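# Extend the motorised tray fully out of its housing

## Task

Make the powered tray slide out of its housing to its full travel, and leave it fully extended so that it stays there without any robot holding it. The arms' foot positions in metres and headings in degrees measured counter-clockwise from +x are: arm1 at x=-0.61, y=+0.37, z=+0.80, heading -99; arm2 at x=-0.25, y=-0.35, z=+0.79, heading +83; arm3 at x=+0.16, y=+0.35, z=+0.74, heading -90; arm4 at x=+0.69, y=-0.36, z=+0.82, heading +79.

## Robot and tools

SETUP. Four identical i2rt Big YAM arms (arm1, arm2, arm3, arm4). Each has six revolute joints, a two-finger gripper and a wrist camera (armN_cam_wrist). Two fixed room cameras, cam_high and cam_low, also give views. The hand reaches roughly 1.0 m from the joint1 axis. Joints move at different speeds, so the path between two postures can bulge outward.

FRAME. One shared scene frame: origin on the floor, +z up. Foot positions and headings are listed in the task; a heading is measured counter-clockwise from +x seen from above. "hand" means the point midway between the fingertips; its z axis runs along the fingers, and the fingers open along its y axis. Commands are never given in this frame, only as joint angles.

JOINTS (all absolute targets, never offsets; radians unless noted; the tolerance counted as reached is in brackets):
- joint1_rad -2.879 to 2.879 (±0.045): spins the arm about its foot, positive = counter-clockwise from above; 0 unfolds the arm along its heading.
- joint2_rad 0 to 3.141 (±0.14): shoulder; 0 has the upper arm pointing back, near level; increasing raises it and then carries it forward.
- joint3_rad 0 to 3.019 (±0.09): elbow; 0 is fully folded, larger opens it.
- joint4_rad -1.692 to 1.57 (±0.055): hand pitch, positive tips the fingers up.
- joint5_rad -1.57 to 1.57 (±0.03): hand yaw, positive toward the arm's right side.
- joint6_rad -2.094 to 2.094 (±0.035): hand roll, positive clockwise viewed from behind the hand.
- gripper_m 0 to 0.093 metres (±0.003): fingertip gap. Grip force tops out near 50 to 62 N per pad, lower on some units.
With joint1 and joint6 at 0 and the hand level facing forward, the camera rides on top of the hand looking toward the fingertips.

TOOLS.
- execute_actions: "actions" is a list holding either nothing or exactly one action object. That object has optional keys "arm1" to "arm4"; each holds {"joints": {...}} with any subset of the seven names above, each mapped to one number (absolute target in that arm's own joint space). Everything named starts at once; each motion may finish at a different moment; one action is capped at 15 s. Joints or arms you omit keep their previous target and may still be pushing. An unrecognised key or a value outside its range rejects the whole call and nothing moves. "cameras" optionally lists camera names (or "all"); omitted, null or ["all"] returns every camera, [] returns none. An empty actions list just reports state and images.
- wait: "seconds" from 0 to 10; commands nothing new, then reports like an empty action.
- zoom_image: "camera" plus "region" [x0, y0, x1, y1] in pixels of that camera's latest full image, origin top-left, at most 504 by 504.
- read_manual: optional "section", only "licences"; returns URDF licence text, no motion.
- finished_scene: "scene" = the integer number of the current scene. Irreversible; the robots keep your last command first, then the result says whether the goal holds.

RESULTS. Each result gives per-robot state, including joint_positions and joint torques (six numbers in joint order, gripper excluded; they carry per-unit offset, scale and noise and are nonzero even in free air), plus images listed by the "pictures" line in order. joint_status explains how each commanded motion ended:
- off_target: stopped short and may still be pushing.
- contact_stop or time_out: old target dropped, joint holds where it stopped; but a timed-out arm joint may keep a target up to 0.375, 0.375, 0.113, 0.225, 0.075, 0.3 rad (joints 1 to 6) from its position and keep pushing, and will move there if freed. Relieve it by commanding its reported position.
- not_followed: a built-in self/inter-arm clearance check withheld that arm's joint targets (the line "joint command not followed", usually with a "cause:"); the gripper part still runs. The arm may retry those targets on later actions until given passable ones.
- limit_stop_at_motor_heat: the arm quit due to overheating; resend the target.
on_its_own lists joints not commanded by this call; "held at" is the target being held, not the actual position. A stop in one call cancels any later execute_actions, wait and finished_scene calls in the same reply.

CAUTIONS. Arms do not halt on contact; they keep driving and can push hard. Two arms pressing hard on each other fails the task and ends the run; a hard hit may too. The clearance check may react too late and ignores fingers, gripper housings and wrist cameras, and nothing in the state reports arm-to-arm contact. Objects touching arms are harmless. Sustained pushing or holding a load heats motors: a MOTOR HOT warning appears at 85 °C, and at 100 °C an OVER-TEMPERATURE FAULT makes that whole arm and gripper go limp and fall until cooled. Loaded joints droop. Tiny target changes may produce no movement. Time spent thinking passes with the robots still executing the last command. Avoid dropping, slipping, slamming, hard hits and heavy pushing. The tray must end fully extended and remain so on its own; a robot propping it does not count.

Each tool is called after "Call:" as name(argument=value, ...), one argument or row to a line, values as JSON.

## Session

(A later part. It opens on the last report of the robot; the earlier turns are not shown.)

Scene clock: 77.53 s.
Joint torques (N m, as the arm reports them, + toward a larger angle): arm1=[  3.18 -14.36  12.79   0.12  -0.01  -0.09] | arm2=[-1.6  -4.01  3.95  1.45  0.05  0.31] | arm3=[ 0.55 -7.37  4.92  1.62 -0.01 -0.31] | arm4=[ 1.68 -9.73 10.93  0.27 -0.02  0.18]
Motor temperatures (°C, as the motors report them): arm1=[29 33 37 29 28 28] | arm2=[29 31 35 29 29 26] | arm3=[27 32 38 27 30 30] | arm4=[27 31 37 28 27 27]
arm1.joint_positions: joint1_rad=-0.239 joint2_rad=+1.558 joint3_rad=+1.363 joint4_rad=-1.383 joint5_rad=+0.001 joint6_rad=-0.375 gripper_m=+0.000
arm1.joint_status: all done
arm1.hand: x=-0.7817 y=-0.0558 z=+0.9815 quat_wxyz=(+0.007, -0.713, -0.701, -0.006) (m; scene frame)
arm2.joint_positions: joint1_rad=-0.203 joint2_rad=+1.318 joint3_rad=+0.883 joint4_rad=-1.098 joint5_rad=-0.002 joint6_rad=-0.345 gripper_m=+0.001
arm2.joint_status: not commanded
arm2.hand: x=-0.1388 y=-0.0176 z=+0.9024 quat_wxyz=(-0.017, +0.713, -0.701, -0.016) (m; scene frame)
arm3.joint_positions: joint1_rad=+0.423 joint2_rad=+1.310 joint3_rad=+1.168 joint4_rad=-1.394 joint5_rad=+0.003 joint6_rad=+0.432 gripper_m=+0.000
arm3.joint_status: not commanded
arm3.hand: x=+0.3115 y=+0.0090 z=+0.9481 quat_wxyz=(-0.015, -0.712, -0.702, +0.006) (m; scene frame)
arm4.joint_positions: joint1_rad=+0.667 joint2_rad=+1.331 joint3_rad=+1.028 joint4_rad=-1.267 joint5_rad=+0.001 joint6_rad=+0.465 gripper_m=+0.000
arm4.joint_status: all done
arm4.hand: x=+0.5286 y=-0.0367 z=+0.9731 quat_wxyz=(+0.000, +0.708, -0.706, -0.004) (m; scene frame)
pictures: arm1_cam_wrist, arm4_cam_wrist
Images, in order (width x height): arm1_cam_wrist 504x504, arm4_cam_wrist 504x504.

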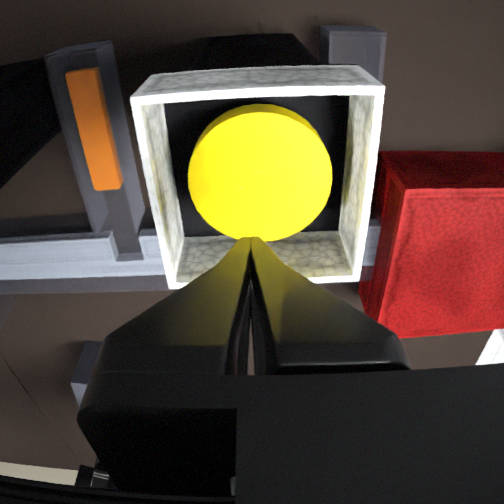

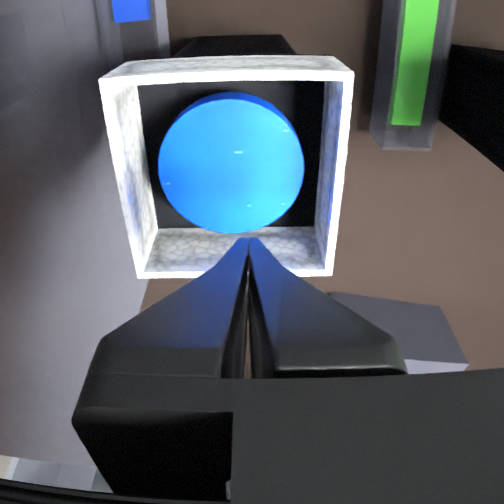

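Call:
execute_actions(
  actions=[
    {"arm1":{"joints":{"joint2_rad":1.63,"joint3_rad":1.21,"joint4_rad":-1.2}},"arm4":{"joints":{"joint2_rad":1.45,"joint3_rad":0.89,"joint4_rad":-1.05}}},
  ],
  cameras=[],
)

Call:
wait(
  seconds=10,
)

Call:
wait(
  seconds=10,
)

Call:
wait(
  seconds=10,
)

Call:
wait(
  seconds=10,
)

Scene clock: 83.57 s.
Joint torques (N m, as the arm reports them, + toward a larger angle): arm1=[  2.63 -10.91   5.21   0.96  -0.02  -0.04] | arm2=[-1.6  -3.94  3.93  1.44  0.05  0.31] | arm3=[ 0.43 -7.11  4.97  1.63  0.01 -0.33] | arm4=[ 1.62 -6.76  4.39  1.99 -0.04  0.18]
Motor temperatures (°C, as the motors report them): arm1=[29 33 40 29 28 28] | arm2=[29 31 34 29 29 26] | arm3=[27 32 38 27 30 30] | arm4=[27 31 40 28 27 27]
arm1.joint_positions: joint1_rad=-0.239 joint2_rad=+1.588 joint3_rad=+1.253 joint4_rad=-1.209 joint5_rad=+0.001 joint6_rad=-0.375 gripper_m=+0.000
arm1.joint_status: all done
arm1.hand: x=-0.7840 y=-0.0605 z=+0.9280 quat_wxyz=(+0.000, -0.713, -0.701, +0.010) (m; scene frame)
arm2.joint_positions: joint1_rad=-0.203 joint2_rad=+1.318 joint3_rad=+0.883 joint4_rad=-1.098 joint5_rad=-0.002 joint6_rad=-0.345 gripper_m=+0.001
arm2.joint_status: not commanded
arm2.hand: x=-0.1388 y=-0.0176 z=+0.9024 quat_wxyz=(-0.017, +0.713, -0.701, -0.016) (m; scene frame)
arm3.joint_positions: joint1_rad=+0.423 joint2_rad=+1.310 joint3_rad=+1.168 joint4_rad=-1.394 joint5_rad=+0.003 joint6_rad=+0.432 gripper_m=+0.000
arm3.joint_status: not commanded
arm3.hand: x=+0.3115 y=+0.0090 z=+0.9481 quat_wxyz=(-0.015, -0.712, -0.702, +0.006) (m; scene frame)
arm4.joint_positions: joint1_rad=+0.667 joint2_rad=+1.395 joint3_rad=+0.934 joint4_rad=-1.076 joint5_rad=+0.001 joint6_rad=+0.467 gripper_m=+0.000
arm4.joint_status: all done
arm4.hand: x=+0.5236 y=-0.0270 z=+0.9181 quat_wxyz=(-0.006, +0.707, -0.707, -0.019) (m; scene frame)
pictures: none
No camera images: the call's "cameras" was empty. Leave "cameras" out to get every camera's image.

Scene clock: 93.57 s.
Joint torques (N m, as the arm reports them, + toward a larger angle): arm1=[  1.66 -11.8    5.01   0.77   0.    -0.05] | arm2=[-1.57 -3.97  3.92  1.44  0.05  0.31] | arm3=[ 0.59 -7.47  4.97  1.65 -0.02 -0.32] | arm4=[ 1.72 -6.6   4.39  1.96 -0.04  0.18]
Motor temperatures (°C, as the motors report them): arm1=[29 33 38 29 28 28] | arm2=[29 31 34 29 29 26] | arm3=[27 32 38 27 30 30] | arm4=[27 31 38 28 27 27]
arm1.joint_positions: joint1_rad=-0.239 joint2_rad=+1.588 joint3_rad=+1.253 joint4_rad=-1.209 joint5_rad=+0.001 joint6_rad=-0.375 gripper_m=+0.000
arm1.joint_status: all done
arm1.hand: x=-0.7840 y=-0.0605 z=+0.9280 quat_wxyz=(+0.000, -0.713, -0.701, +0.010) (m; scene frame)
arm2.joint_positions: joint1_rad=-0.203 joint2_rad=+1.318 joint3_rad=+0.883 joint4_rad=-1.098 joint5_rad=-0.002 joint6_rad=-0.345 gripper_m=+0.001
arm2.joint_status: not commanded
arm2.hand: x=-0.1388 y=-0.0176 z=+0.9024 quat_wxyz=(-0.017, +0.713, -0.701, -0.016) (m; scene frame)
arm3.joint_positions: joint1_rad=+0.423 joint2_rad=+1.310 joint3_rad=+1.168 joint4_rad=-1.394 joint5_rad=+0.003 joint6_rad=+0.432 gripper_m=+0.000
arm3.joint_status: not commanded
arm3.hand: x=+0.3115 y=+0.0090 z=+0.9481 quat_wxyz=(-0.015, -0.712, -0.702, +0.006) (m; scene frame)
arm4.joint_positions: joint1_rad=+0.667 joint2_rad=+1.395 joint3_rad=+0.934 joint4_rad=-1.076 joint5_rad=+0.001 joint6_rad=+0.467 gripper_m=+0.000
arm4.joint_status: all done
arm4.hand: x=+0.5236 y=-0.0270 z=+0.9181 quat_wxyz=(-0.006, +0.707, -0.707, -0.019) (m; scene frame)
wait: 10.00 s; at rest by 0.27 s
pictures: arm1_cam_wrist, arm2_cam_wrist, arm3_cam_wrist, arm4_cam_wrist, cam_high, cam_low
Images, in order (width x height): arm1_cam_wrist 504x504, arm2_cam_wrist 504x504, arm3_cam_wrist 504x504, arm4_cam_wrist 504x504, cam_high 504x504, cam_low 504x504.

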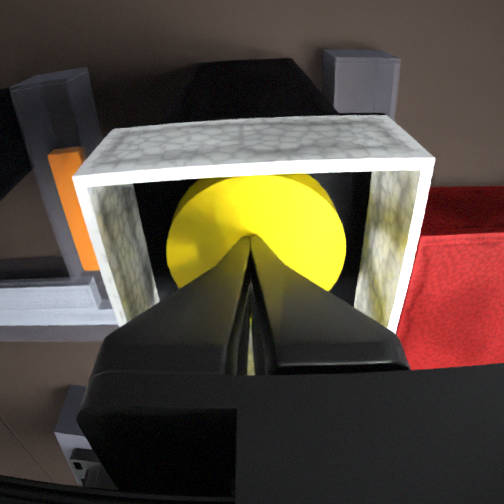

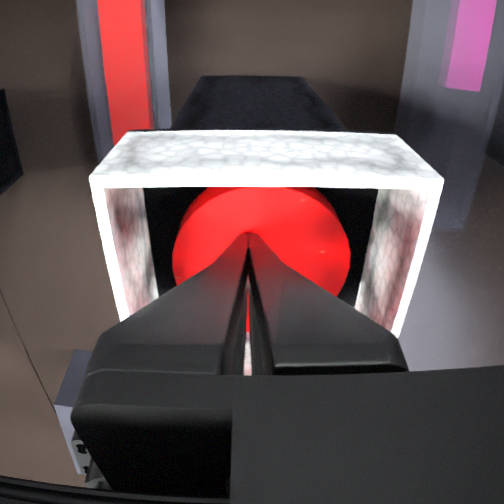

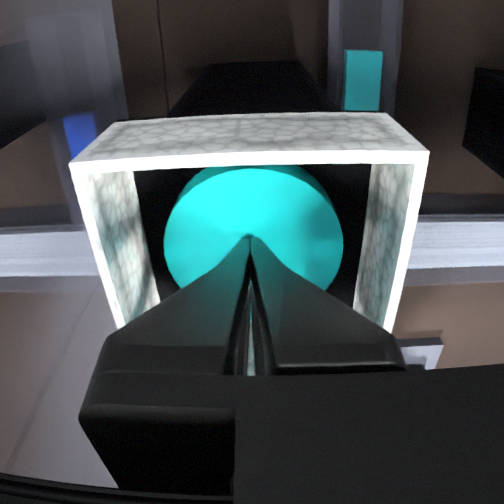

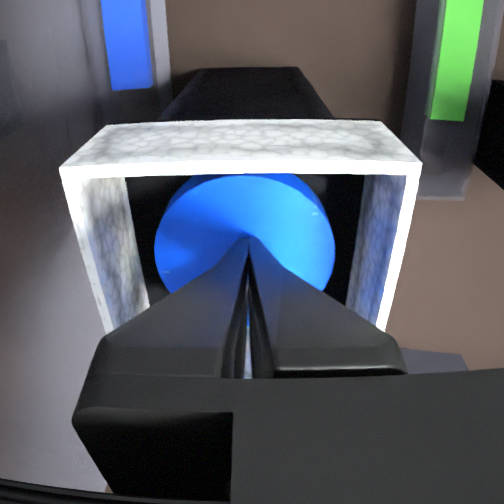

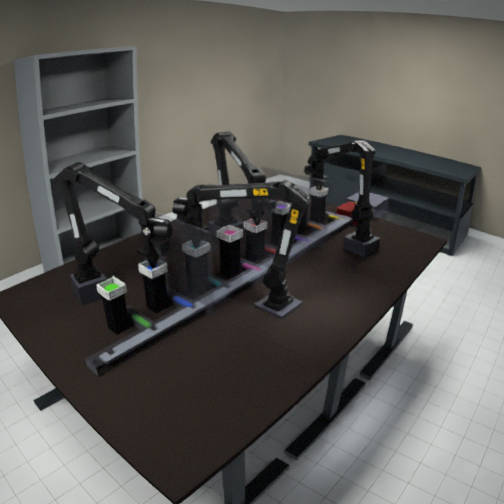

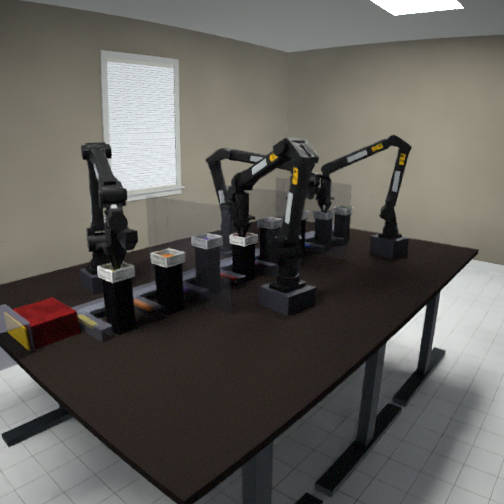

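Scene clock: 103.57 s.
Joint torques (N m, as the arm reports them, + toward a larger angle): arm1=[  2.06 -11.27   5.04   0.93  -0.03   0.  ] | arm2=[-1.64 -4.06  3.93  1.47  0.06  0.31] | arm3=[ 0.79 -7.5   4.94  1.66  0.   -0.31] | arm4=[ 1.63 -6.61  4.4   1.89 -0.03  0.16]
Motor temperatures (°C, as the motors report them): arm1=[29 33 37 29 28 28] | arm2=[29 31 34 29 29 26] | arm3=[27 32 38 27 30 30] | arm4=[27 31 37 28 27 27]
arm1.joint_positions: joint1_rad=-0.239 joint2_rad=+1.588 joint3_rad=+1.253 joint4_rad=-1.209 joint5_rad=+0.001 joint6_rad=-0.375 gripper_m=+0.000
arm1.joint_status: all done
arm1.hand: x=-0.7840 y=-0.0605 z=+0.9280 quat_wxyz=(+0.000, -0.713, -0.701, +0.010) (m; scene frame)
arm2.joint_positions: joint1_rad=-0.203 joint2_rad=+1.318 joint3_rad=+0.883 joint4_rad=-1.098 joint5_rad=-0.002 joint6_rad=-0.345 gripper_m=+0.001
arm2.joint_status: not commanded
arm2.hand: x=-0.1388 y=-0.0176 z=+0.9024 quat_wxyz=(-0.017, +0.713, -0.701, -0.016) (m; scene frame)
arm3.joint_positions: joint1_rad=+0.423 joint2_rad=+1.310 joint3_rad=+1.168 joint4_rad=-1.394 joint5_rad=+0.003 joint6_rad=+0.432 gripper_m=+0.000
arm3.joint_status: not commanded
arm3.hand: x=+0.3115 y=+0.0090 z=+0.9481 quat_wxyz=(-0.015, -0.712, -0.702, +0.006) (m; scene frame)
arm4.joint_positions: joint1_rad=+0.667 joint2_rad=+1.395 joint3_rad=+0.934 joint4_rad=-1.076 joint5_rad=+0.001 joint6_rad=+0.467 gripper_m=+0.000
arm4.joint_status: all done
arm4.hand: x=+0.5236 y=-0.0270 z=+0.9181 quat_wxyz=(-0.006, +0.707, -0.707, -0.019) (m; scene frame)
wait: 10.00 s; at rest by 0.27 s
pictures: arm1_cam_wrist, arm2_cam_wrist, arm3_cam_wrist, arm4_cam_wrist, cam_high, cam_low
Images, in order (width x height): arm1_cam_wrist 504x504, arm2_cam_wrist 504x504, arm3_cam_wrist 504x504, arm4_cam_wrist 504x504, cam_high 504x504, cam_low 504x504.

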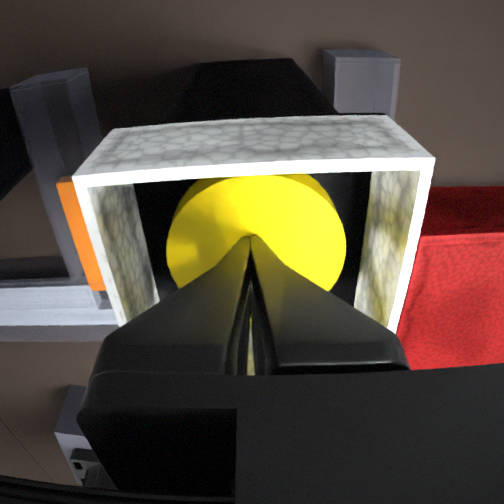

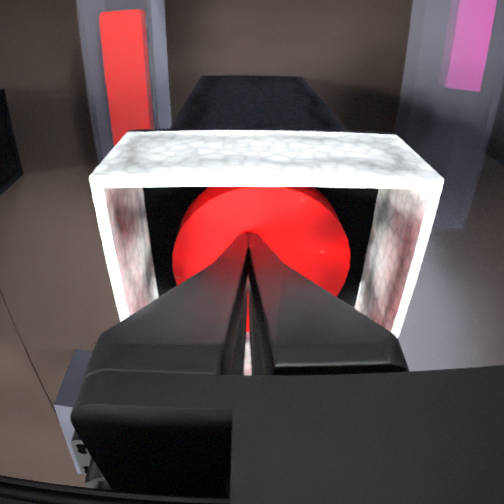

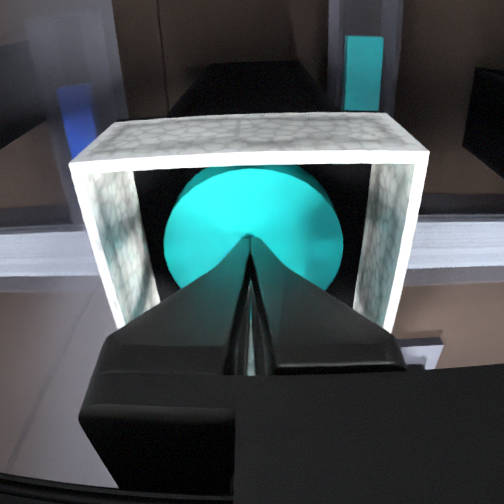

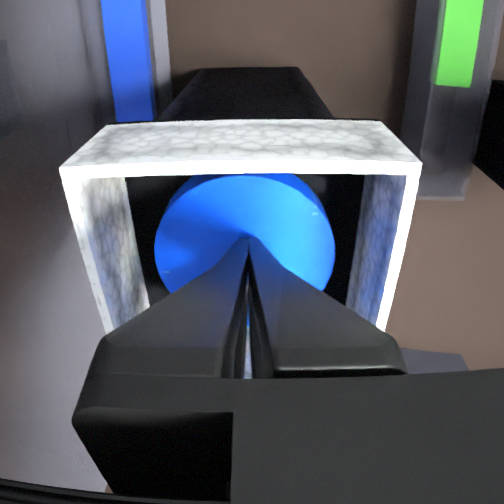

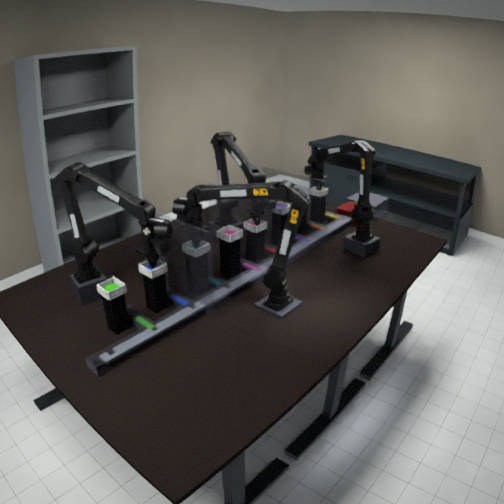

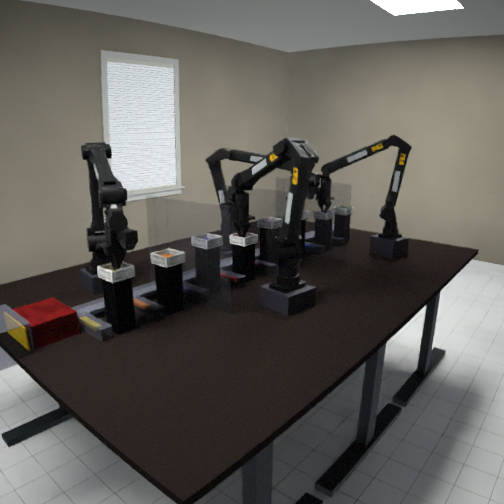

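Scene clock: 113.57 s.
Joint torques (N m, as the arm reports them, + toward a larger angle): arm1=[  3.08 -11.53   5.01   0.67  -0.04  -0.08] | arm2=[-1.63 -4.    3.93  1.46  0.06  0.31] | arm3=[ 0.75 -7.27  4.83  1.68  0.   -0.33] | arm4=[ 1.77 -6.58  4.44  1.9  -0.03  0.16]
Motor temperatures (°C, as the motors report them): arm1=[29 33 36 29 28 28] | arm2=[29 31 34 29 29 26] | arm3=[27 32 38 27 30 30] | arm4=[27 31 36 28 27 27]
arm1.joint_positions: joint1_rad=-0.239 joint2_rad=+1.588 joint3_rad=+1.253 joint4_rad=-1.209 joint5_rad=+0.001 joint6_rad=-0.375 gripper_m=+0.000
arm1.joint_status: all done
arm1.hand: x=-0.7840 y=-0.0605 z=+0.9280 quat_wxyz=(+0.000, -0.713, -0.701, +0.010) (m; scene frame)
arm2.joint_positions: joint1_rad=-0.203 joint2_rad=+1.318 joint3_rad=+0.883 joint4_rad=-1.098 joint5_rad=-0.002 joint6_rad=-0.345 gripper_m=+0.001
arm2.joint_status: not commanded
arm2.hand: x=-0.1388 y=-0.0176 z=+0.9024 quat_wxyz=(-0.017, +0.713, -0.701, -0.016) (m; scene frame)
arm3.joint_positions: joint1_rad=+0.423 joint2_rad=+1.310 joint3_rad=+1.168 joint4_rad=-1.394 joint5_rad=+0.003 joint6_rad=+0.432 gripper_m=+0.000
arm3.joint_status: not commanded
arm3.hand: x=+0.3115 y=+0.0090 z=+0.9481 quat_wxyz=(-0.015, -0.712, -0.702, +0.006) (m; scene frame)
arm4.joint_positions: joint1_rad=+0.667 joint2_rad=+1.395 joint3_rad=+0.934 joint4_rad=-1.076 joint5_rad=+0.001 joint6_rad=+0.467 gripper_m=+0.000
arm4.joint_status: all done
arm4.hand: x=+0.5236 y=-0.0270 z=+0.9181 quat_wxyz=(-0.006, +0.707, -0.707, -0.019) (m; scene frame)
wait: 10.00 s; at rest by 0.27 s
pictures: arm1_cam_wrist, arm2_cam_wrist, arm3_cam_wrist, arm4_cam_wrist, cam_high, cam_low
Images, in order (width x height): arm1_cam_wrist 504x504, arm2_cam_wrist 504x504, arm3_cam_wrist 504x504, arm4_cam_wrist 504x504, cam_high 504x504, cam_low 504x504.

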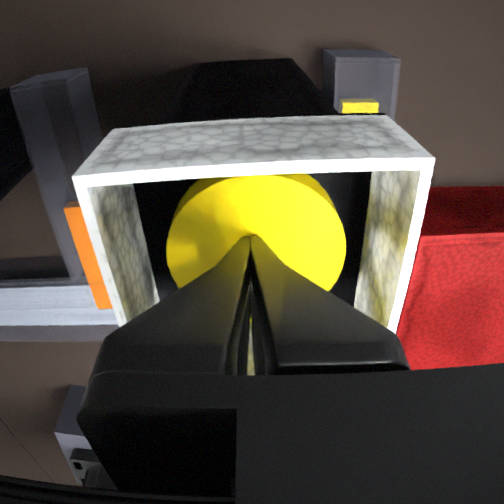

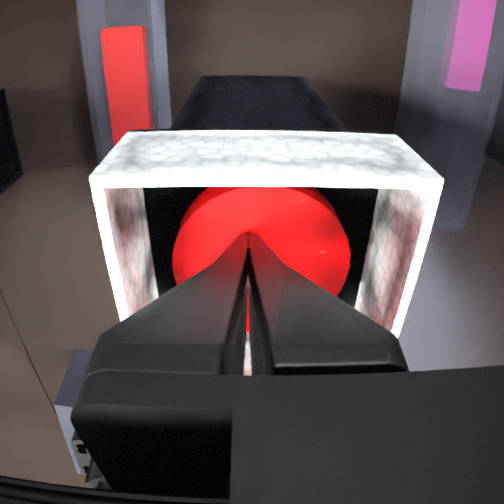

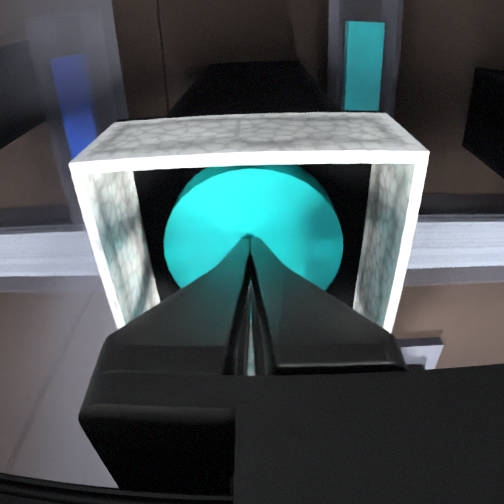

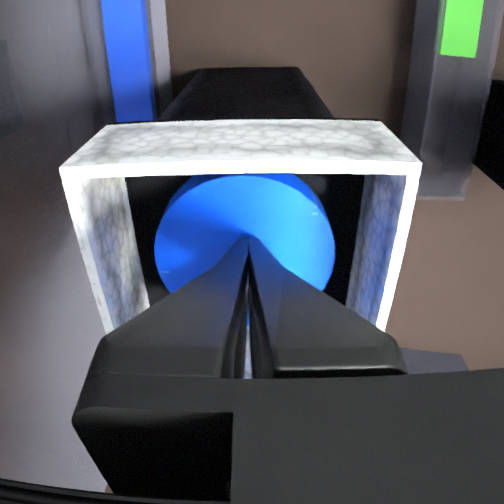

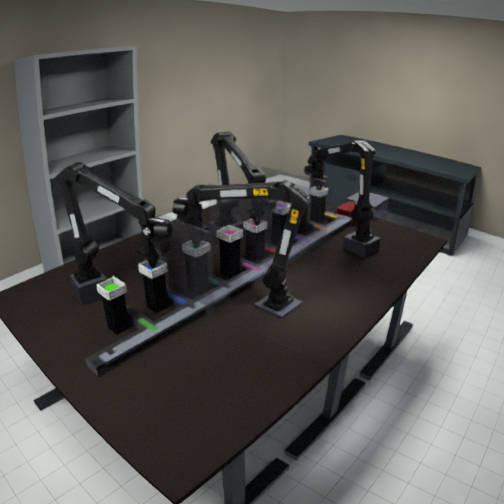

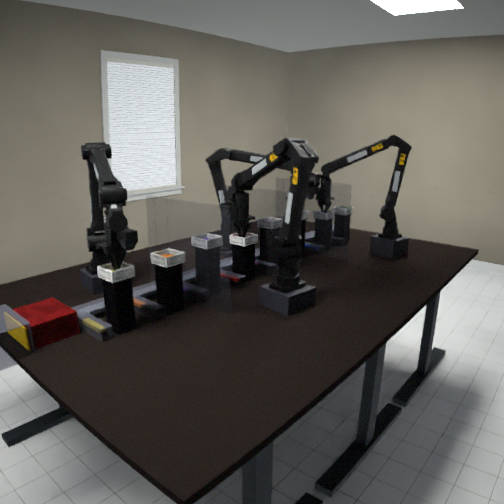

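Scene clock: 123.57 s.
Joint torques (N m, as the arm reports them, + toward a larger angle): arm1=[  1.65 -10.9    5.17   0.89  -0.03  -0.05] | arm2=[-1.63 -4.04  3.93  1.46  0.06  0.31] | arm3=[ 0.63 -7.31  5.    1.62  0.   -0.34] | arm4=[ 1.75 -6.67  4.36  1.91 -0.04  0.17]
Motor temperatures (°C, as the motors report them): arm1=[29 33 36 29 28 28] | arm2=[29 31 34 29 29 26] | arm3=[27 32 38 27 30 30] | arm4=[27 31 36 28 27 27]
arm1.joint_positions: joint1_rad=-0.239 joint2_rad=+1.588 joint3_rad=+1.253 joint4_rad=-1.209 joint5_rad=+0.001 joint6_rad=-0.375 gripper_m=+0.000
arm1.joint_status: all done
arm1.hand: x=-0.7840 y=-0.0605 z=+0.9280 quat_wxyz=(+0.000, -0.713, -0.701, +0.010) (m; scene frame)
arm2.joint_positions: joint1_rad=-0.203 joint2_rad=+1.318 joint3_rad=+0.883 joint4_rad=-1.098 joint5_rad=-0.002 joint6_rad=-0.345 gripper_m=+0.001
arm2.joint_status: not commanded
arm2.hand: x=-0.1388 y=-0.0176 z=+0.9024 quat_wxyz=(-0.017, +0.713, -0.701, -0.016) (m; scene frame)
arm3.joint_positions: joint1_rad=+0.423 joint2_rad=+1.310 joint3_rad=+1.168 joint4_rad=-1.394 joint5_rad=+0.003 joint6_rad=+0.432 gripper_m=+0.000
arm3.joint_status: not commanded
arm3.hand: x=+0.3115 y=+0.0090 z=+0.9481 quat_wxyz=(-0.015, -0.712, -0.702, +0.006) (m; scene frame)
arm4.joint_positions: joint1_rad=+0.667 joint2_rad=+1.395 joint3_rad=+0.934 joint4_rad=-1.076 joint5_rad=+0.001 joint6_rad=+0.467 gripper_m=+0.000
arm4.joint_status: all done
arm4.hand: x=+0.5236 y=-0.0270 z=+0.9181 quat_wxyz=(-0.006, +0.707, -0.707, -0.019) (m; scene frame)
wait: 10.00 s; at rest by 0.27 s
pictures: arm1_cam_wrist, arm2_cam_wrist, arm3_cam_wrist, arm4_cam_wrist, cam_high, cam_low
Images, in order (width x height): arm1_cam_wrist 504x504, arm2_cam_wrist 504x504, arm3_cam_wrist 504x504, arm4_cam_wrist 504x504, cam_high 504x504, cam_low 504x504.

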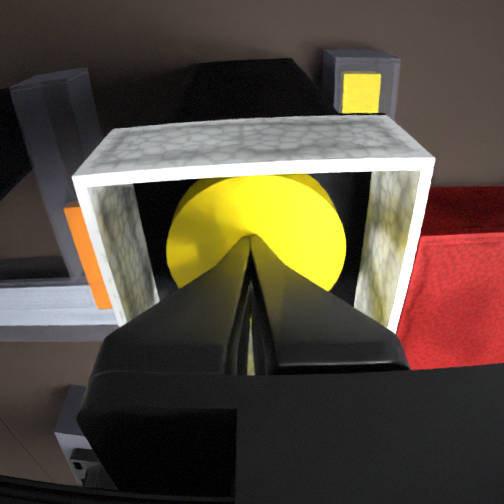

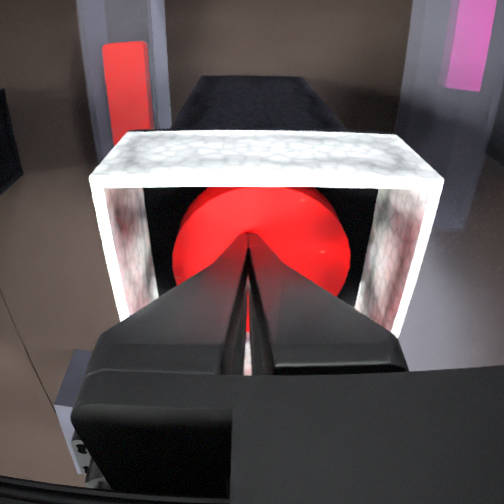

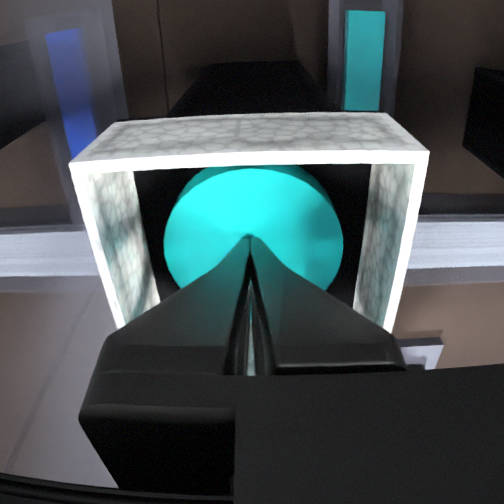

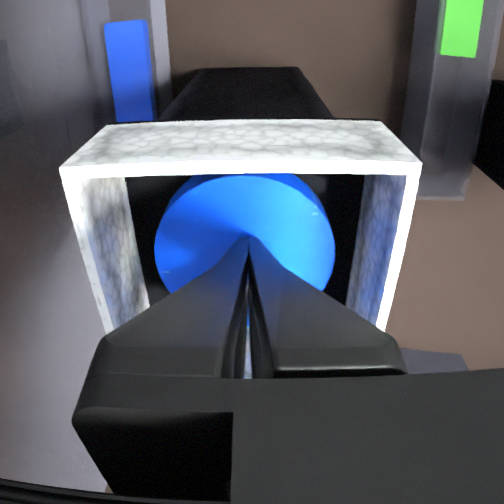

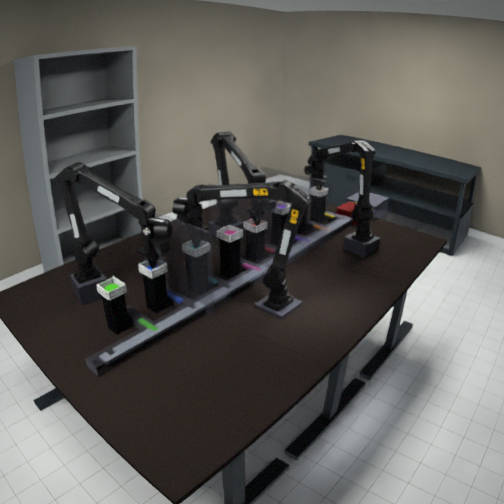

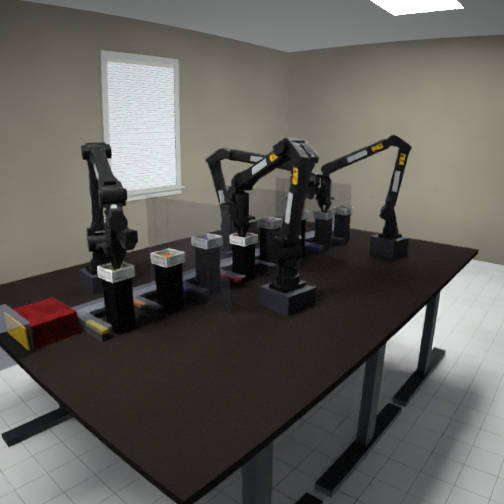

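Call:
execute_actions(
  actions=[
    {"arm2":{"joints":{"joint2_rad":1.245,"joint3_rad":1.115,"joint4_rad":-1.4}},"arm3":{"joints":{"joint2_rad":1.29,"joint3_rad":1.31,"joint4_rad":-1.575}}},
  ],
  cameras=[],
)

Call:
execute_actions(
  actions=[
    {"arm2":{"joints":{"joint1_rad":0.43,"joint6_rad":0.32}},"arm3":{"joints":{"joint1_rad":-0.18,"joint2_rad":1.25,"joint3_rad":1.23,"joint6_rad":-0.19}}},
  ],
  cameras=["arm2_cam_wrist","arm3_cam_wrist"],
)

Scene clock: 132.03 s.
Joint torques (N m, as the arm reports them, + toward a larger angle): arm1=[  1.92 -11.43   5.07   0.85   0.03  -0.07] | arm2=[-1.68 -6.88 10.87  0.22  0.06  0.31] | arm3=[  0.48 -11.21  11.4   -0.2   -0.02  -0.34] | arm4=[ 1.69 -6.56  4.43  1.95 -0.04  0.17]
Motor temperatures (°C, as the motors report them): arm1=[29 33 36 29 28 28] | arm2=[29 31 35 29 29 26] | arm3=[27 32 39 27 30 30] | arm4=[27 31 36 28 27 27]
arm1.joint_positions: joint1_rad=-0.239 joint2_rad=+1.588 joint3_rad=+1.253 joint4_rad=-1.209 joint5_rad=+0.001 joint6_rad=-0.375 gripper_m=+0.000
arm1.joint_status: not commanded
arm1.hand: x=-0.7840 y=-0.0605 z=+0.9280 quat_wxyz=(+0.000, -0.713, -0.701, +0.010) (m; scene frame)
arm2.joint_positions: joint1_rad=-0.203 joint2_rad=+1.242 joint3_rad=+1.077 joint4_rad=-1.392 joint5_rad=-0.002 joint6_rad=-0.345 gripper_m=+0.001
arm2.joint_status: all done
arm2.hand: x=-0.1395 y=-0.0229 z=+0.9969 quat_wxyz=(-0.006, +0.713, -0.701, -0.010) (m; scene frame)
arm3.joint_positions: joint1_rad=+0.423 joint2_rad=+1.287 joint3_rad=+1.272 joint4_rad=-1.559 joint5_rad=+0.003 joint6_rad=+0.432 gripper_m=+0.000
arm3.joint_status: all done
arm3.hand: x=+0.3057 y=+0.0219 z=+0.9955 quat_wxyz=(+0.003, -0.712, -0.702, -0.001) (m; scene frame)
arm4.joint_positions: joint1_rad=+0.667 joint2_rad=+1.395 joint3_rad=+0.934 joint4_rad=-1.076 joint5_rad=+0.001 joint6_rad=+0.467 gripper_m=+0.000
arm4.joint_status: not commanded
arm4.hand: x=+0.5236 y=-0.0270 z=+0.9181 quat_wxyz=(-0.006, +0.707, -0.707, -0.019) (m; scene frame)
pictures: none
No camera images: the call's "cameras" was empty. Leave "cameras" out to get every camera's image.

Scene clock: 133.67 s.
Joint torques (N m, as the arm reports them, + toward a larger angle): arm1=[  3.04 -11.68   4.96   0.76  -0.01   0.02] | arm2=[-1.61 -7.24 10.79  0.21  0.08  0.31] | arm3=[  0.35 -10.33   8.11  -0.09  -0.02  -0.32] | arm4=[ 1.84 -6.52  4.44  1.92 -0.05  0.17]
Motor temperatures (°C, as the motors report them): arm1=[29 33 36 29 28 28] | arm2=[29 31 36 29 29 26] | arm3=[27 33 39 27 30 30] | arm4=[27 31 36 28 27 27]
arm1.joint_positions: joint1_rad=-0.239 joint2_rad=+1.588 joint3_rad=+1.253 joint4_rad=-1.209 joint5_rad=+0.001 joint6_rad=-0.375 gripper_m=+0.000
arm1.joint_status: not commanded
arm1.hand: x=-0.7840 y=-0.0605 z=+0.9280 quat_wxyz=(+0.000, -0.713, -0.701, +0.010) (m; scene frame)
arm2.joint_positions: joint1_rad=+0.431 joint2_rad=+1.242 joint3_rad=+1.077 joint4_rad=-1.392 joint5_rad=-0.001 joint6_rad=+0.304 gripper_m=+0.001
arm2.joint_status: all done
arm2.hand: x=-0.3537 y=-0.0202 z=+0.9988 quat_wxyz=(-0.003, +0.707, -0.707, -0.013) (m; scene frame)
arm3.joint_positions: joint1_rad=-0.181 joint2_rad=+1.247 joint3_rad=+1.237 joint4_rad=-1.559 joint5_rad=+0.002 joint6_rad=-0.177 gripper_m=+0.000
arm3.joint_status: all done
arm3.hand: x=+0.0947 y=+0.0112 z=+0.9956 quat_wxyz=(+0.001, -0.710, -0.704, +0.000) (m; scene frame)
arm4.joint_positions: joint1_rad=+0.667 joint2_rad=+1.395 joint3_rad=+0.934 joint4_rad=-1.076 joint5_rad=+0.001 joint6_rad=+0.467 gripper_m=+0.000
arm4.joint_status: not commanded
arm4.hand: x=+0.5236 y=-0.0270 z=+0.9181 quat_wxyz=(-0.006, +0.707, -0.707, -0.019) (m; scene frame)
pictures: arm2_cam_wrist, arm3_cam_wrist
Images, in order (width x height): arm2_cam_wrist 504x504, arm3_cam_wrist 504x504.

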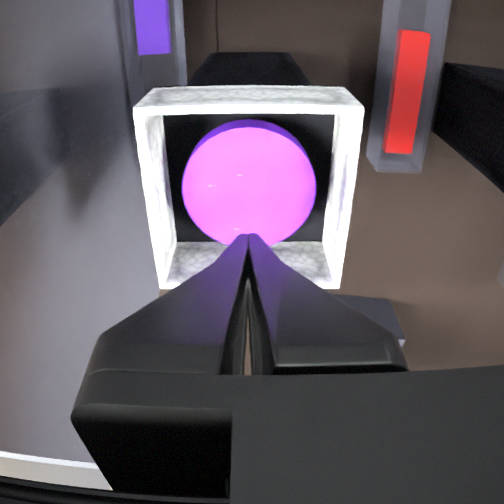

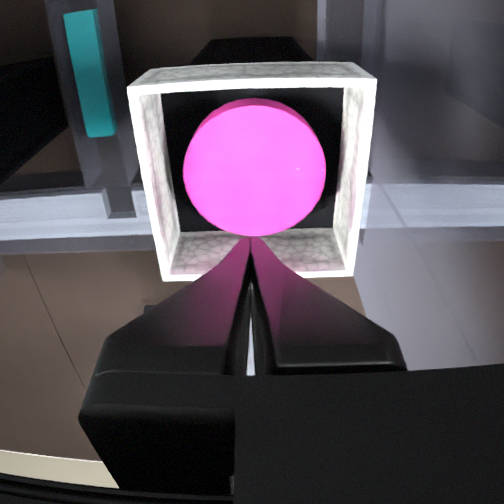

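Call:
execute_actions(
  actions=[
    {"arm2":{"joints":{"joint2_rad":1.31,"joint3_rad":0.88,"joint4_rad":-1.19}},"arm3":{"joints":{"joint2_rad":1.305,"joint3_rad":1.05,"joint4_rad":-1.36}}},
  ],
  cameras=["arm2_cam_wrist","arm3_cam_wrist","cam_high"],
)

Call:
wait(
  seconds=5,
)

Scene clock: 138.50 s.
Joint torques (N m, as the arm reports them, + toward a larger angle): arm1=[  2.24 -11.39   4.98   0.68  -0.07  -0.1 ] | arm2=[-1.59 -4.63  4.3   0.92  0.08  0.31] | arm3=[ 0.48 -6.33  4.96  2.12 -0.01 -0.32] | arm4=[ 1.7  -6.65  4.39  1.92 -0.05  0.18]
Motor temperatures (°C, as the motors report them): arm1=[29 33 36 29 28 28] | arm2=[29 32 37 29 29 26] | arm3=[27 33 40 27 30 30] | arm4=[27 31 36 28 27 27]
arm1.joint_positions: joint1_rad=-0.239 joint2_rad=+1.588 joint3_rad=+1.253 joint4_rad=-1.209 joint5_rad=+0.001 joint6_rad=-0.375 gripper_m=+0.000
arm1.joint_status: not commanded
arm1.hand: x=-0.7840 y=-0.0605 z=+0.9280 quat_wxyz=(+0.000, -0.713, -0.701, +0.010) (m; scene frame)
arm2.joint_positions: joint1_rad=+0.431 joint2_rad=+1.275 joint3_rad=+0.932 joint4_rad=-1.197 joint5_rad=-0.001 joint6_rad=+0.305 gripper_m=+0.001
arm2.joint_status: all done
arm2.hand: x=-0.3542 y=-0.0198 z=+0.9351 quat_wxyz=(-0.007, +0.707, -0.707, -0.021) (m; scene frame)
arm3.joint_positions: joint1_rad=-0.181 joint2_rad=+1.253 joint3_rad=+1.097 joint4_rad=-1.395 joint5_rad=+0.002 joint6_rad=-0.178 gripper_m=+0.000
arm3.joint_status: all done
arm3.hand: x=+0.0944 y=+0.0093 z=+0.9403 quat_wxyz=(-0.004, -0.710, -0.705, +0.007) (m; scene frame)
arm4.joint_positions: joint1_rad=+0.667 joint2_rad=+1.395 joint3_rad=+0.934 joint4_rad=-1.076 joint5_rad=+0.001 joint6_rad=+0.467 gripper_m=+0.000
arm4.joint_status: not commanded
arm4.hand: x=+0.5236 y=-0.0270 z=+0.9181 quat_wxyz=(-0.006, +0.707, -0.707, -0.019) (m; scene frame)
pictures: arm2_cam_wrist, arm3_cam_wrist, cam_high
Images, in order (width x height): arm2_cam_wrist 504x504, arm3_cam_wrist 504x504, cam_high 504x504.

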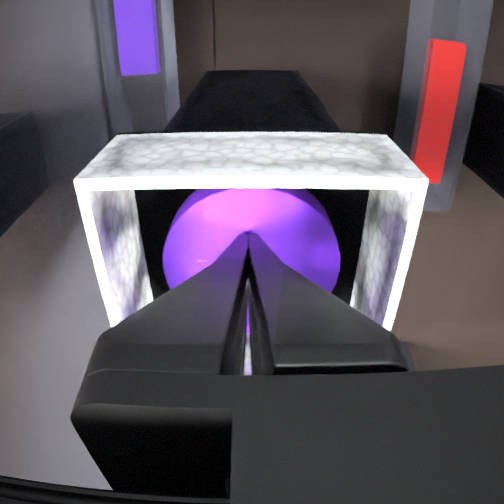

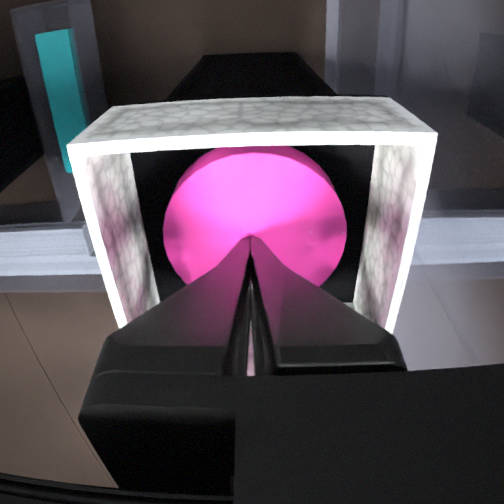

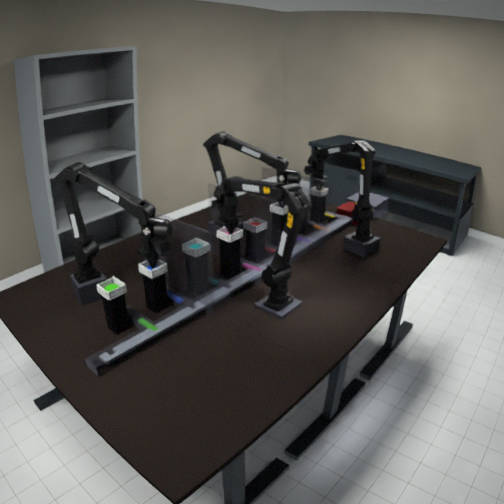

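Scene clock: 143.50 s.
Joint torques (N m, as the arm reports them, + toward a larger angle): arm1=[  2.92 -10.84   5.01   0.87  -0.05  -0.04] | arm2=[-1.59 -4.55  4.27  0.93  0.08  0.31] | arm3=[ 0.79 -6.25  4.87  2.09 -0.01 -0.32] | arm4=[ 1.8  -6.66  4.36  1.96 -0.04  0.18]
Motor temperatures (°C, as the motors report them): arm1=[29 33 36 29 28 28] | arm2=[29 31 37 29 29 26] | arm3=[27 33 39 27 30 30] | arm4=[27 31 36 28 27 27]
arm1.joint_positions: joint1_rad=-0.239 joint2_rad=+1.588 joint3_rad=+1.253 joint4_rad=-1.209 joint5_rad=+0.001 joint6_rad=-0.375 gripper_m=+0.000
arm1.joint_status: not commanded
arm1.hand: x=-0.7840 y=-0.0605 z=+0.9280 quat_wxyz=(+0.000, -0.713, -0.701, +0.010) (m; scene frame)
arm2.joint_positions: joint1_rad=+0.431 joint2_rad=+1.275 joint3_rad=+0.932 joint4_rad=-1.197 joint5_rad=-0.001 joint6_rad=+0.305 gripper_m=+0.001
arm2.joint_status: all done
arm2.hand: x=-0.3542 y=-0.0198 z=+0.9351 quat_wxyz=(-0.007, +0.707, -0.707, -0.021) (m; scene frame)
arm3.joint_positions: joint1_rad=-0.181 joint2_rad=+1.253 joint3_rad=+1.097 joint4_rad=-1.395 joint5_rad=+0.002 joint6_rad=-0.178 gripper_m=+0.000
arm3.joint_status: all done
arm3.hand: x=+0.0944 y=+0.0093 z=+0.9403 quat_wxyz=(-0.004, -0.710, -0.705, +0.007) (m; scene frame)
arm4.joint_positions: joint1_rad=+0.667 joint2_rad=+1.395 joint3_rad=+0.934 joint4_rad=-1.076 joint5_rad=+0.001 joint6_rad=+0.467 gripper_m=+0.000
arm4.joint_status: not commanded
arm4.hand: x=+0.5236 y=-0.0270 z=+0.9181 quat_wxyz=(-0.006, +0.707, -0.707, -0.019) (m; scene frame)
wait: 5.00 s; at rest by 0.27 s
pictures: arm1_cam_wrist, arm2_cam_wrist, arm3_cam_wrist, arm4_cam_wrist, cam_high, cam_low
Images, in order (width x height): arm1_cam_wrist 504x504, arm2_cam_wrist 504x504, arm3_cam_wrist 504x504, arm4_cam_wrist 504x504, cam_high 504x504, cam_low 504x504.

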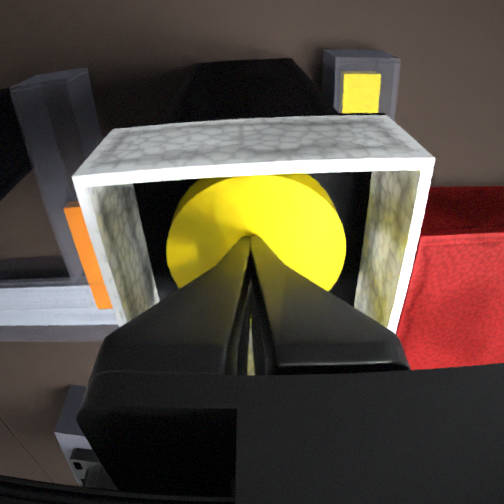

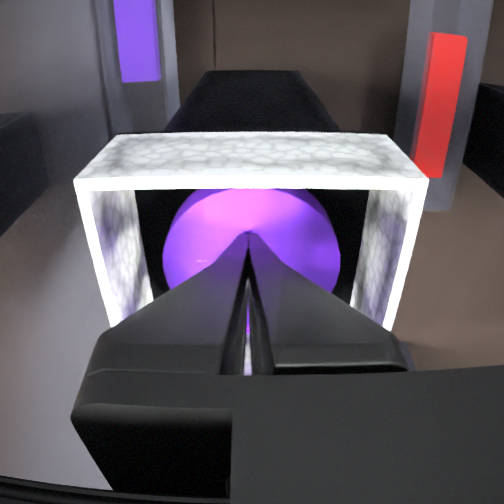

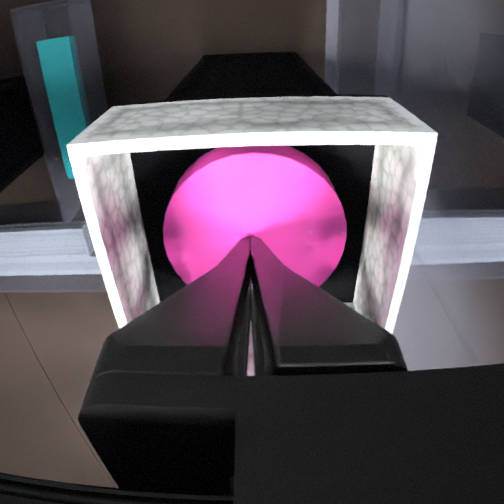

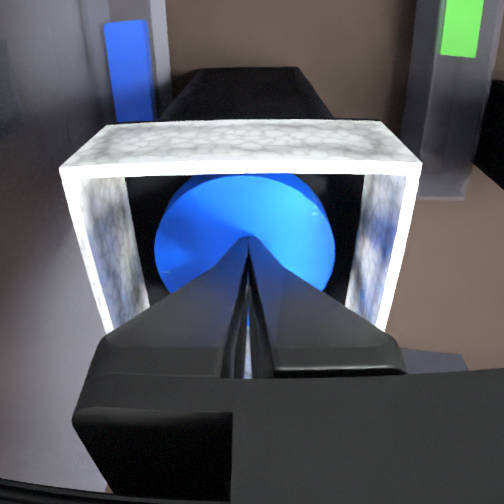

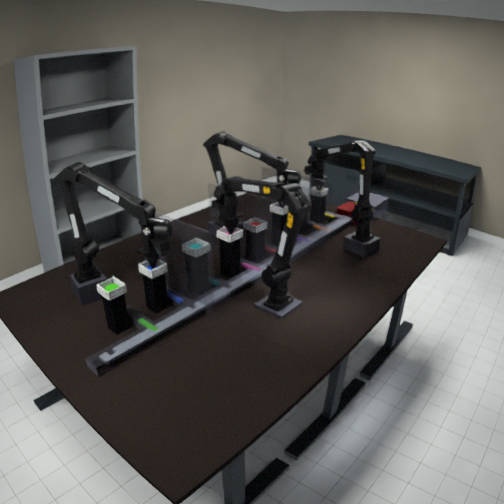

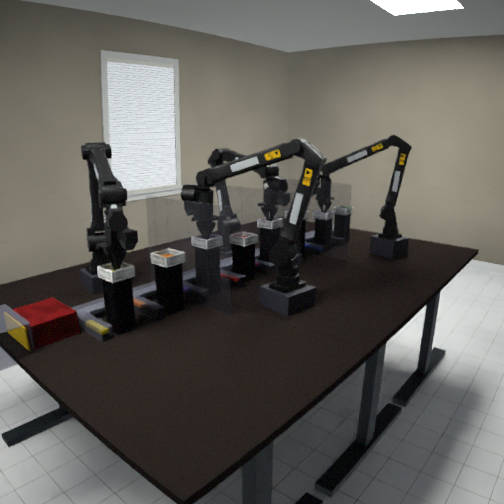

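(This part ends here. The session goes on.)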